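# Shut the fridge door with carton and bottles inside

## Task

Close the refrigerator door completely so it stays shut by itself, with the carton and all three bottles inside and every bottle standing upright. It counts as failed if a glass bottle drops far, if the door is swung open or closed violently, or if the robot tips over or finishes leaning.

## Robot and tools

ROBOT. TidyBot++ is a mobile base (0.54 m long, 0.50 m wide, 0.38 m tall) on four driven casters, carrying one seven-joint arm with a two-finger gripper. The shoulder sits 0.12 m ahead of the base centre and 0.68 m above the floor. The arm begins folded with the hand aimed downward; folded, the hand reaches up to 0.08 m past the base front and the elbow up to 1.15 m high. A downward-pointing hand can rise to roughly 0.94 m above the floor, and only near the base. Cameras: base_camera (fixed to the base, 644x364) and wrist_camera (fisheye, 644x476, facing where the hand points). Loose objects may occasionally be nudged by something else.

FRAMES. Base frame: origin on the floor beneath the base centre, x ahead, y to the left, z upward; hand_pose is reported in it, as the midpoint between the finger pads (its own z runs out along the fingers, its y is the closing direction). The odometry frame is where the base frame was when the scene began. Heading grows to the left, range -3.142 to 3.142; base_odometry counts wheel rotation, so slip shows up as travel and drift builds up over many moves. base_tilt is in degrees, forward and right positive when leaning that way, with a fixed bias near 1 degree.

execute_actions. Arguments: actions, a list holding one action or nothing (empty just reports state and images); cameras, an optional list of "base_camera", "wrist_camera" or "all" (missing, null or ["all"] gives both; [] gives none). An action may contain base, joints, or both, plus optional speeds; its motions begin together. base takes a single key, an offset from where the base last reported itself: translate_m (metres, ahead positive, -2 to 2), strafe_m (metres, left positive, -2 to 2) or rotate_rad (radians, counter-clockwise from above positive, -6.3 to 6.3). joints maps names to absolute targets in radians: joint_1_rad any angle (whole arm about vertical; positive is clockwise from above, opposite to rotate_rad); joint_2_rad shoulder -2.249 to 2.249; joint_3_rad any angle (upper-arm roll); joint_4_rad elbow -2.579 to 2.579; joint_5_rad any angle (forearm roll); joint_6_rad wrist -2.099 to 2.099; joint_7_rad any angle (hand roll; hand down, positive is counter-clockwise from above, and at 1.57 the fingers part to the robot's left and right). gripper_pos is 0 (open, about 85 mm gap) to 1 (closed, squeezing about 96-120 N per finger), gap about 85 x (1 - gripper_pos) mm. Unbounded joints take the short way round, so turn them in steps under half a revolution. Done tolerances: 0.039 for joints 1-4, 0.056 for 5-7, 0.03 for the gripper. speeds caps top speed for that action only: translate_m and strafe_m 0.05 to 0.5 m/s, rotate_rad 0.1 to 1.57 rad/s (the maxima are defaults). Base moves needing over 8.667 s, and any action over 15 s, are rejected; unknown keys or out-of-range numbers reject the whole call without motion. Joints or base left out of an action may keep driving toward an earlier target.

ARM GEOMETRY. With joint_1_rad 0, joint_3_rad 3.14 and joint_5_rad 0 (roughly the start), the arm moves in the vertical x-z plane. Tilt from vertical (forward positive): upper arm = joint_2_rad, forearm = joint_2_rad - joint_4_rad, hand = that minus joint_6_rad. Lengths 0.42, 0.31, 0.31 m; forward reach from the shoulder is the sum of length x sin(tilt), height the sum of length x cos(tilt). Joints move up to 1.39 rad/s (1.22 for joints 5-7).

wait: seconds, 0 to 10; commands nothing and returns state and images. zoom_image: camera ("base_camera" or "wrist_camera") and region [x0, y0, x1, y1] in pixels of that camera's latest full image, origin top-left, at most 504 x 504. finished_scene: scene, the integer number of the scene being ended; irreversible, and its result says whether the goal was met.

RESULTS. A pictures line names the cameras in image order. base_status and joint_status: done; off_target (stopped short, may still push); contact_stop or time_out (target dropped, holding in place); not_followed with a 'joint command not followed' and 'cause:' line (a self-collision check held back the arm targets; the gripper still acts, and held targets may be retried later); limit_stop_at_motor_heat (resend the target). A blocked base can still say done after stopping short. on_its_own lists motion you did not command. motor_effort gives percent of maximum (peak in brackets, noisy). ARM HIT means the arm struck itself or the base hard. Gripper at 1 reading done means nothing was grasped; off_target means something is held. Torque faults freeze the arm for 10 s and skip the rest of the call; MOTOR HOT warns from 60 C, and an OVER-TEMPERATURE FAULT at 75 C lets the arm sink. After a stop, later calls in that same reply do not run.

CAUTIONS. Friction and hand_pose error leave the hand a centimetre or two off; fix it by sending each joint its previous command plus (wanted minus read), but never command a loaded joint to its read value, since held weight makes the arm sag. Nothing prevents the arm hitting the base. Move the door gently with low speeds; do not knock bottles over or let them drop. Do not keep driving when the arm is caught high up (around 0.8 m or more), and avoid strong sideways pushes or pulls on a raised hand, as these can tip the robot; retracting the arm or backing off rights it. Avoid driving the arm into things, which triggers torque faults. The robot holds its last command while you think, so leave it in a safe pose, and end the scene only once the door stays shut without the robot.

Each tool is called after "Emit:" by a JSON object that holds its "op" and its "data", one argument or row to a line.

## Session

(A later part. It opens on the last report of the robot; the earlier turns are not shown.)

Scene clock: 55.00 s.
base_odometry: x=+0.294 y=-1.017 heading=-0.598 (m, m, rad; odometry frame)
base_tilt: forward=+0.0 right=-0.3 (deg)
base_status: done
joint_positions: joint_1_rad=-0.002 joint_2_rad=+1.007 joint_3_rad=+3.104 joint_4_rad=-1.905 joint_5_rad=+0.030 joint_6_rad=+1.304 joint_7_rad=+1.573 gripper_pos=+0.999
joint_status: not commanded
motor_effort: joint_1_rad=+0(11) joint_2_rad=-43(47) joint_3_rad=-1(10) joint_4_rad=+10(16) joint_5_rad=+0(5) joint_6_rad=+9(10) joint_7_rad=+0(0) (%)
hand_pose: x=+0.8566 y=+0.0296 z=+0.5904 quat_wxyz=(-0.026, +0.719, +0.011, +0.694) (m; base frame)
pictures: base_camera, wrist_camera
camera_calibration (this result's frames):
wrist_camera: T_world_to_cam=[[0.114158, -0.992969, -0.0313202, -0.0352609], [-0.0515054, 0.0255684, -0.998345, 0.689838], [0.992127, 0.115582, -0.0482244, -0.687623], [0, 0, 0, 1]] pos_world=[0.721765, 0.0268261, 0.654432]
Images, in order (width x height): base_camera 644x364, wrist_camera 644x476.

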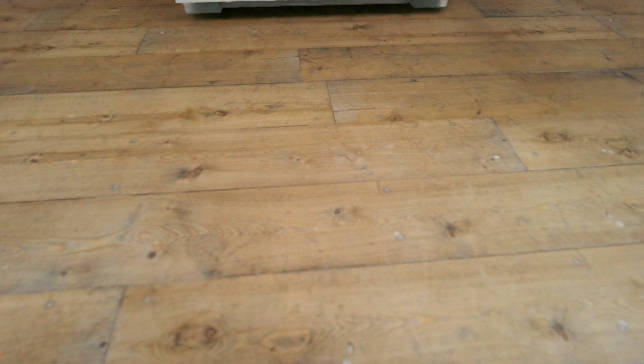

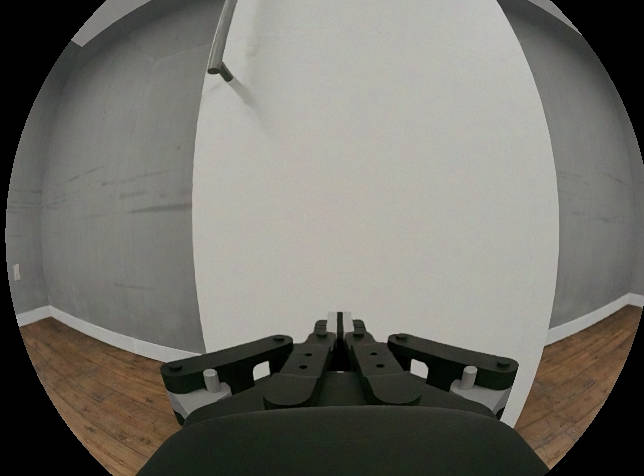

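Emit:
{"op": "execute_actions", "data": {
  "actions": [
    {"base": {"translate_m": 0.23}, "speeds": {"translate_m": 0.1}}
  ]
}}

Scene clock: 60.23 s.
base_odometry: x=+0.482 y=-1.145 heading=-0.597 (m, m, rad; odometry frame)
base_tilt: forward=+0.0 right=-0.3 (deg)
base_status: translate_m time_out (by the wheels' count: +0.227 of +0.230)
joint_positions: joint_1_rad=-0.002 joint_2_rad=+0.985 joint_3_rad=+3.103 joint_4_rad=-2.026 joint_5_rad=+0.030 joint_6_rad=+1.380 joint_7_rad=+1.573 gripper_pos=+0.999
joint_status: not commanded
motor_effort: joint_1_rad=+0(3) joint_2_rad=-35(46) joint_3_rad=+0(2) joint_4_rad=+32(36) joint_5_rad=-1(4) joint_6_rad=-1(10) joint_7_rad=+0(0) (%)
hand_pose: x=+0.8205 y=+0.0299 z=+0.5852 quat_wxyz=(-0.028, +0.727, +0.010, +0.686) (m; base frame)
pictures: base_camera, wrist_camera
camera_calibration (this result's frames):
wrist_camera: T_world_to_cam=[[0.115474, -0.992639, -0.0365317, -0.0290624], [-0.0748107, 0.0279823, -0.996805, 0.700968], [0.990489, 0.117838, -0.0710288, -0.637534], [0, 0, 0, 1]] pos_world=[0.687266, 0.0266625, 0.652383]
Images, in order (width x height): base_camera 644x364, wrist_camera 644x476.

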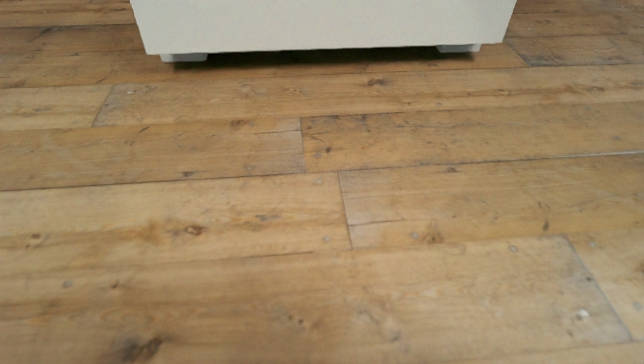

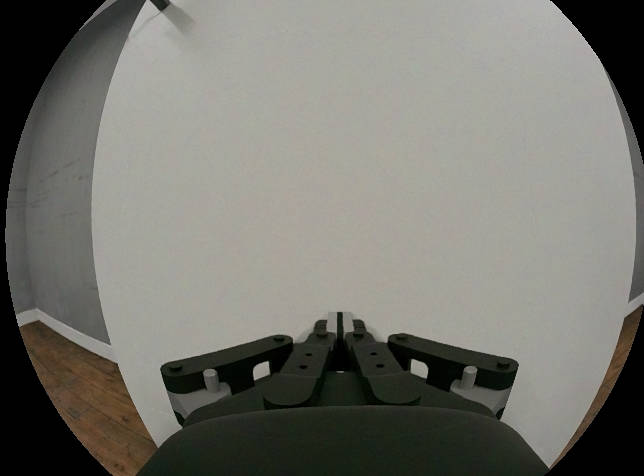

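The door is pressed shut. I'll back away so the robot isn't holding it.

Emit:
{"op": "execute_actions", "data": {
  "actions": [
    {"base": {"translate_m": -0.2}}
  ]
}}

Scene clock: 62.00 s.
base_odometry: x=+0.316 y=-1.032 heading=-0.596 (m, m, rad; odometry frame)
base_tilt: forward=+0.0 right=-0.3 (deg)
base_status: done
joint_positions: joint_1_rad=-0.001 joint_2_rad=+1.015 joint_3_rad=+3.103 joint_4_rad=-1.884 joint_5_rad=+0.030 joint_6_rad=+1.365 joint_7_rad=+1.573 gripper_pos=+0.999
joint_status: not commanded
motor_effort: joint_1_rad=+0(4) joint_2_rad=-44(47) joint_3_rad=-1(3) joint_4_rad=+10(33) joint_5_rad=-1(1) joint_6_rad=+9(11) joint_7_rad=+0(0) (%)
hand_pose: x=+0.8622 y=+0.0289 z=+0.6107 quat_wxyz=(-0.026, +0.694, +0.009, +0.720) (m; base frame)
pictures: base_camera, wrist_camera
camera_calibration (this result's frames):
wrist_camera: T_world_to_cam=[[0.11388, -0.993104, -0.027867, -0.0377961], [0.0208896, 0.0304368, -0.999318, 0.648485], [0.993275, 0.11322, 0.0242117, -0.737272], [0, 0, 0, 1]] pos_world=[0.723071, 0.0262008, 0.66484]
Images, in order (width x height): base_camera 644x364, wrist_camera 644x476.

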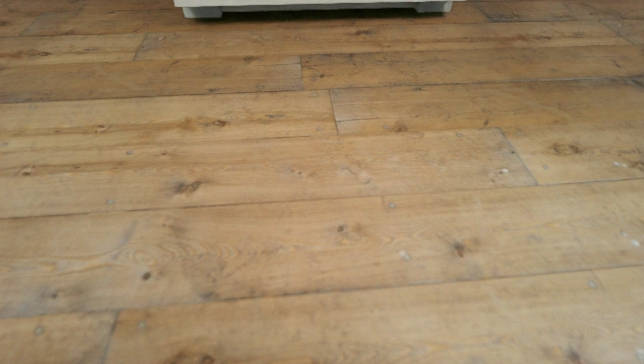

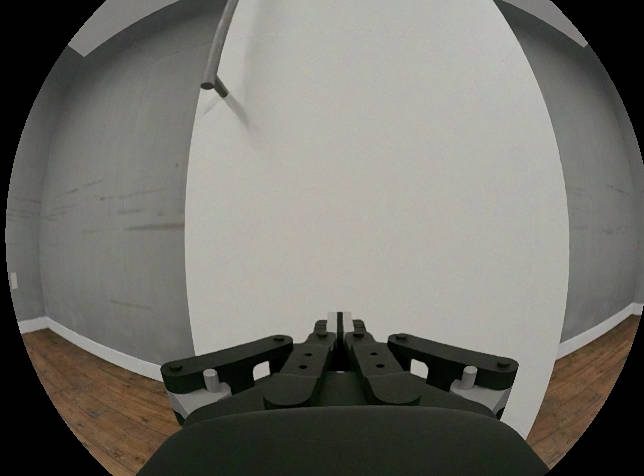

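Emit:
{"op": "finished_scene", "data": {
  "scene": 1
}}

The scene is finished: the task was done.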